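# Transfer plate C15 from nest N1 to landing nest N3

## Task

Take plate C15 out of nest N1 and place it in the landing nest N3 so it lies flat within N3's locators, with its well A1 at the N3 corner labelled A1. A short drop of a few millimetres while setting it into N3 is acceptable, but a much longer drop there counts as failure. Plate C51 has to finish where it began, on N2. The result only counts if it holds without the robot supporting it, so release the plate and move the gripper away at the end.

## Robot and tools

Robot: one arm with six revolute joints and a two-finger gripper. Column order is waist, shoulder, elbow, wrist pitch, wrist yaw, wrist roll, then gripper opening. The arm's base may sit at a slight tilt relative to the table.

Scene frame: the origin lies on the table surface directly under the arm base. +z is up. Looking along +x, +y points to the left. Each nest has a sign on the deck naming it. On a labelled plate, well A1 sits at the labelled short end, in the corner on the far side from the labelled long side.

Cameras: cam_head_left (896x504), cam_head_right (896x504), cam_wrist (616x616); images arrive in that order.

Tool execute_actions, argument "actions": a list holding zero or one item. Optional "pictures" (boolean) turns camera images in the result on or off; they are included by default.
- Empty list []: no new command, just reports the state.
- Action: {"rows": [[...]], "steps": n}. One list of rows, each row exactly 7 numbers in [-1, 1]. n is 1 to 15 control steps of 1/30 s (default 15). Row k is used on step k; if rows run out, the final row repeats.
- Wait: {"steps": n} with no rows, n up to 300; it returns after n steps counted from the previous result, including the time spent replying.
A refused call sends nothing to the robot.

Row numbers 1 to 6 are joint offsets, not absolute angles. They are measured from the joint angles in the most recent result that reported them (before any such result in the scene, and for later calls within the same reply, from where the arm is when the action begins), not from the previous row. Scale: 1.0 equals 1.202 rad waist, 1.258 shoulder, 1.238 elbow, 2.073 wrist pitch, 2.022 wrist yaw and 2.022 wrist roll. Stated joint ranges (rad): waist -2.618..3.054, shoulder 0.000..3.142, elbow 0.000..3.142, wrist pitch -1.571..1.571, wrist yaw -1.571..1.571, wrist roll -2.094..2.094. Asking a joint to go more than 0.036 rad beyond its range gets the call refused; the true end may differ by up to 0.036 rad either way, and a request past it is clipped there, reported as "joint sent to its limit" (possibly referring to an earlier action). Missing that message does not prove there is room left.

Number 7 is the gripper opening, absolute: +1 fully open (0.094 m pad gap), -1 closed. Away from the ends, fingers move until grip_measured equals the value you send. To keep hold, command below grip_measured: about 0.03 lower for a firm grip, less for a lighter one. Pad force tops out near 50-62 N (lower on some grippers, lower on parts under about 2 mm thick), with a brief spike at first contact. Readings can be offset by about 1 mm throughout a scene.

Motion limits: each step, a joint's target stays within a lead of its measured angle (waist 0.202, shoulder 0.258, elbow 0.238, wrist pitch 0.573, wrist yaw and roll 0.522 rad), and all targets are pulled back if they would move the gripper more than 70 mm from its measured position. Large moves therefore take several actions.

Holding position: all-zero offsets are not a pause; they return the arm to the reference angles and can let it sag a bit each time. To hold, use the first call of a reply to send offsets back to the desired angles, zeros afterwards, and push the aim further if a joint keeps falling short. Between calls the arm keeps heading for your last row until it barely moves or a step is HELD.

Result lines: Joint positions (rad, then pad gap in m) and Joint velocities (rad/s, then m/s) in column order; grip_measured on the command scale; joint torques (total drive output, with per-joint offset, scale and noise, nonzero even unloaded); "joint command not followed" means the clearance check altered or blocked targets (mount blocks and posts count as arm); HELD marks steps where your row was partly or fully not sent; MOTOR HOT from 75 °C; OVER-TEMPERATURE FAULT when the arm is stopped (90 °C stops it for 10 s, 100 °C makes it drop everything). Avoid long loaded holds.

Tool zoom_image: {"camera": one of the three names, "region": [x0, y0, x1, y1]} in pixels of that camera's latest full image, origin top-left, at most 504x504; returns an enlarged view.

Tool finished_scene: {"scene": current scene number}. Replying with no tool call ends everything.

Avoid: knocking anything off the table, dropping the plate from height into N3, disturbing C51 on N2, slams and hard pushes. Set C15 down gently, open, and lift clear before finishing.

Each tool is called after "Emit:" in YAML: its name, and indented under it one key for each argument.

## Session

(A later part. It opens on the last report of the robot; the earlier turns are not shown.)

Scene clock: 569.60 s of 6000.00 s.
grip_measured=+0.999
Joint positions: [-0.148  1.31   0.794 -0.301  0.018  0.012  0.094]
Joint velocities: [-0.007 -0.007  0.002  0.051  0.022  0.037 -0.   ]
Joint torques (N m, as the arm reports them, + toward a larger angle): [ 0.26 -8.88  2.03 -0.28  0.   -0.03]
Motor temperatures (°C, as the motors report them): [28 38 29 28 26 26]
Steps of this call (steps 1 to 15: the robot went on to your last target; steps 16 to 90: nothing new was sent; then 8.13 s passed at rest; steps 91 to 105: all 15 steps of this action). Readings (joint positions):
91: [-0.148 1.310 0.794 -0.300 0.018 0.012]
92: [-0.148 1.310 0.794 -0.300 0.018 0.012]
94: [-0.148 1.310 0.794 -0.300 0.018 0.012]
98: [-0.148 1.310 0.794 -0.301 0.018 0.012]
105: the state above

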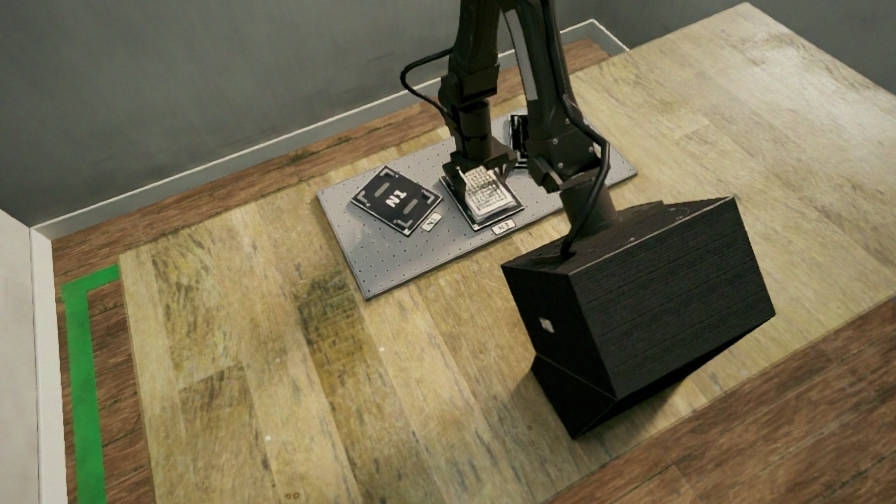

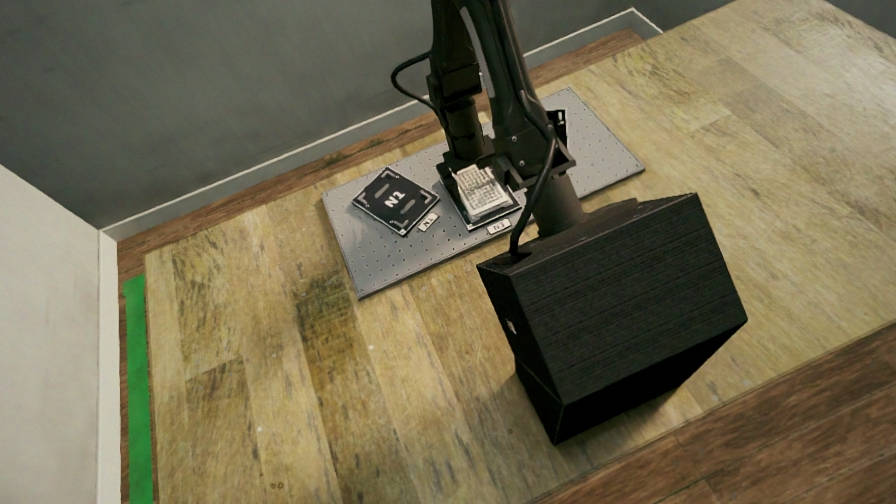

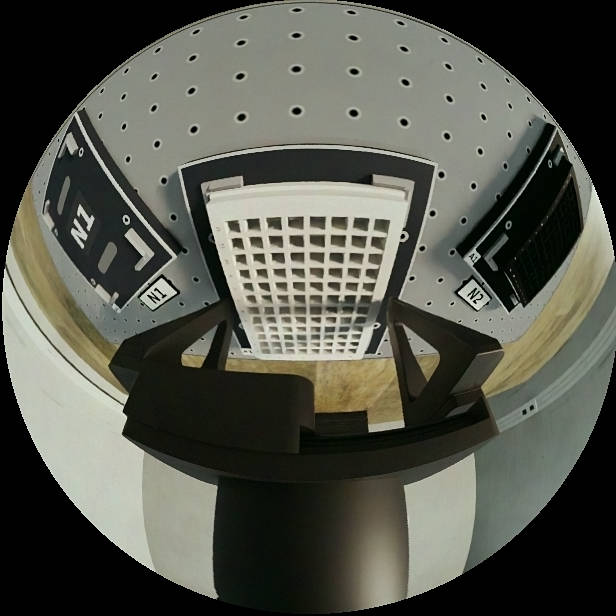

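Appears seated. Lift clear.

Emit:
execute_actions:
  actions:
    - {"rows":[[0,-0.02,0,-0.012,0,0,1],[0,-0.04,0,-0.024,0,0,1],[0,-0.06,0.005,-0.036,0,0,1],[0,-0.08,0.01,-0.05,0,0,1],[0,-0.11,0.03,-0.07,0,0,1],[0,-0.14,0.05,-0.09,0,0,1],[0,-0.18,0.08,-0.12,0,0,1]],"steps":15}

Emit:
zoom_image:
  camera: "cam_head_left"
  region: [420, 100, 580, 250]

Scene clock: 581.90 s of 6000.00 s.
grip_measured=+0.999
Joint positions: [-0.148  1.084  0.89  -0.501  0.018  0.012  0.094]
Joint velocities: [ 0.022 -0.032 -0.002 -0.462  0.051  0.007 -0.002]
Joint torques (N m, as the arm reports them, + toward a larger angle): [ 0.34 -8.46  4.02  0.12 -0.03 -0.01]
Motor temperatures (°C, as the motors report them): [28 38 29 28 26 26]
Steps of this call (steps 1 to 15: the robot went on to your last target; steps 16 to 90: nothing new was sent; then 8.80 s passed at rest; steps 91 to 105: all 15 steps of this action). Readings (joint positions):
91: [-0.148 1.310 0.794 -0.302 0.018 0.012]
92: [-0.148 1.307 0.794 -0.307 0.018 0.012]
94: [-0.148 1.283 0.794 -0.335 0.018 0.012]
98: [-0.148 1.162 0.826 -0.454 0.018 0.012]
105: the state above

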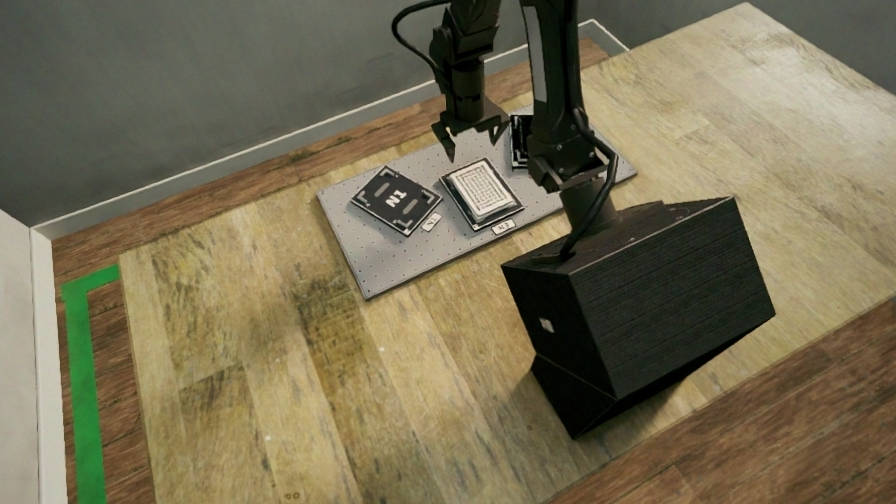

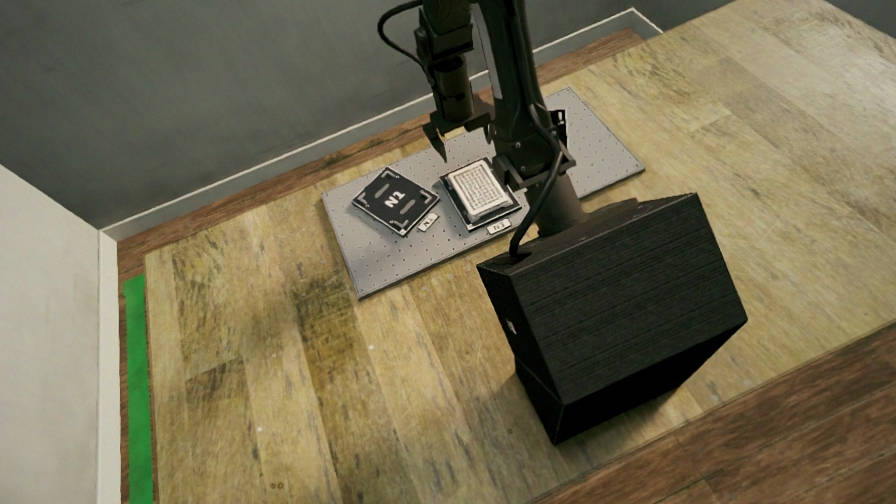

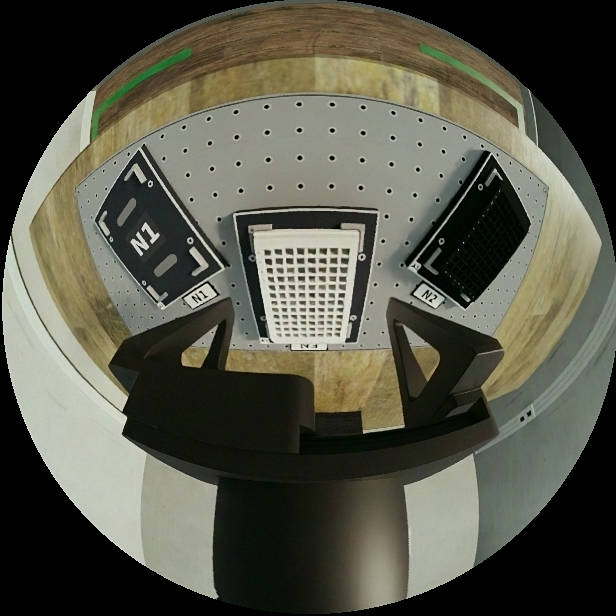

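Region (420, 100, 580, 250) of cam_head_left's 896x504 image, scaled by 3.150, with more detail than that image has; it fills the top 472 rows of this view, and the rest is white.

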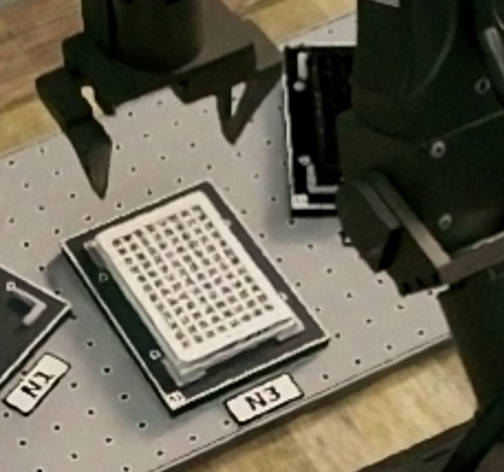

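Emit:
zoom_image:
  camera: "cam_wrist"
  region: [220, 190, 400, 360]

Region (220, 190, 400, 360) of cam_wrist's 616x616 image, scaled by 2.800, with more detail than that image has.

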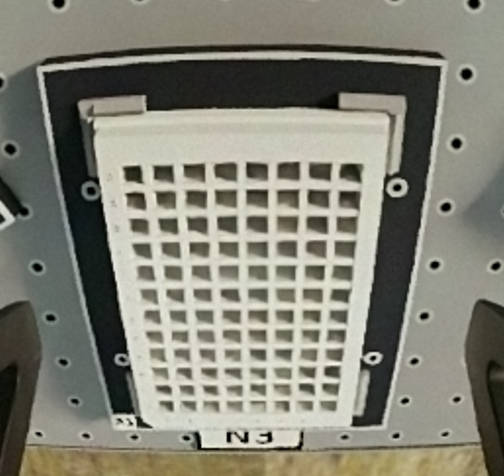

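Seated within the locators.

Emit:
finished_scene:
  scene: 1

The scene is finished: the task was done.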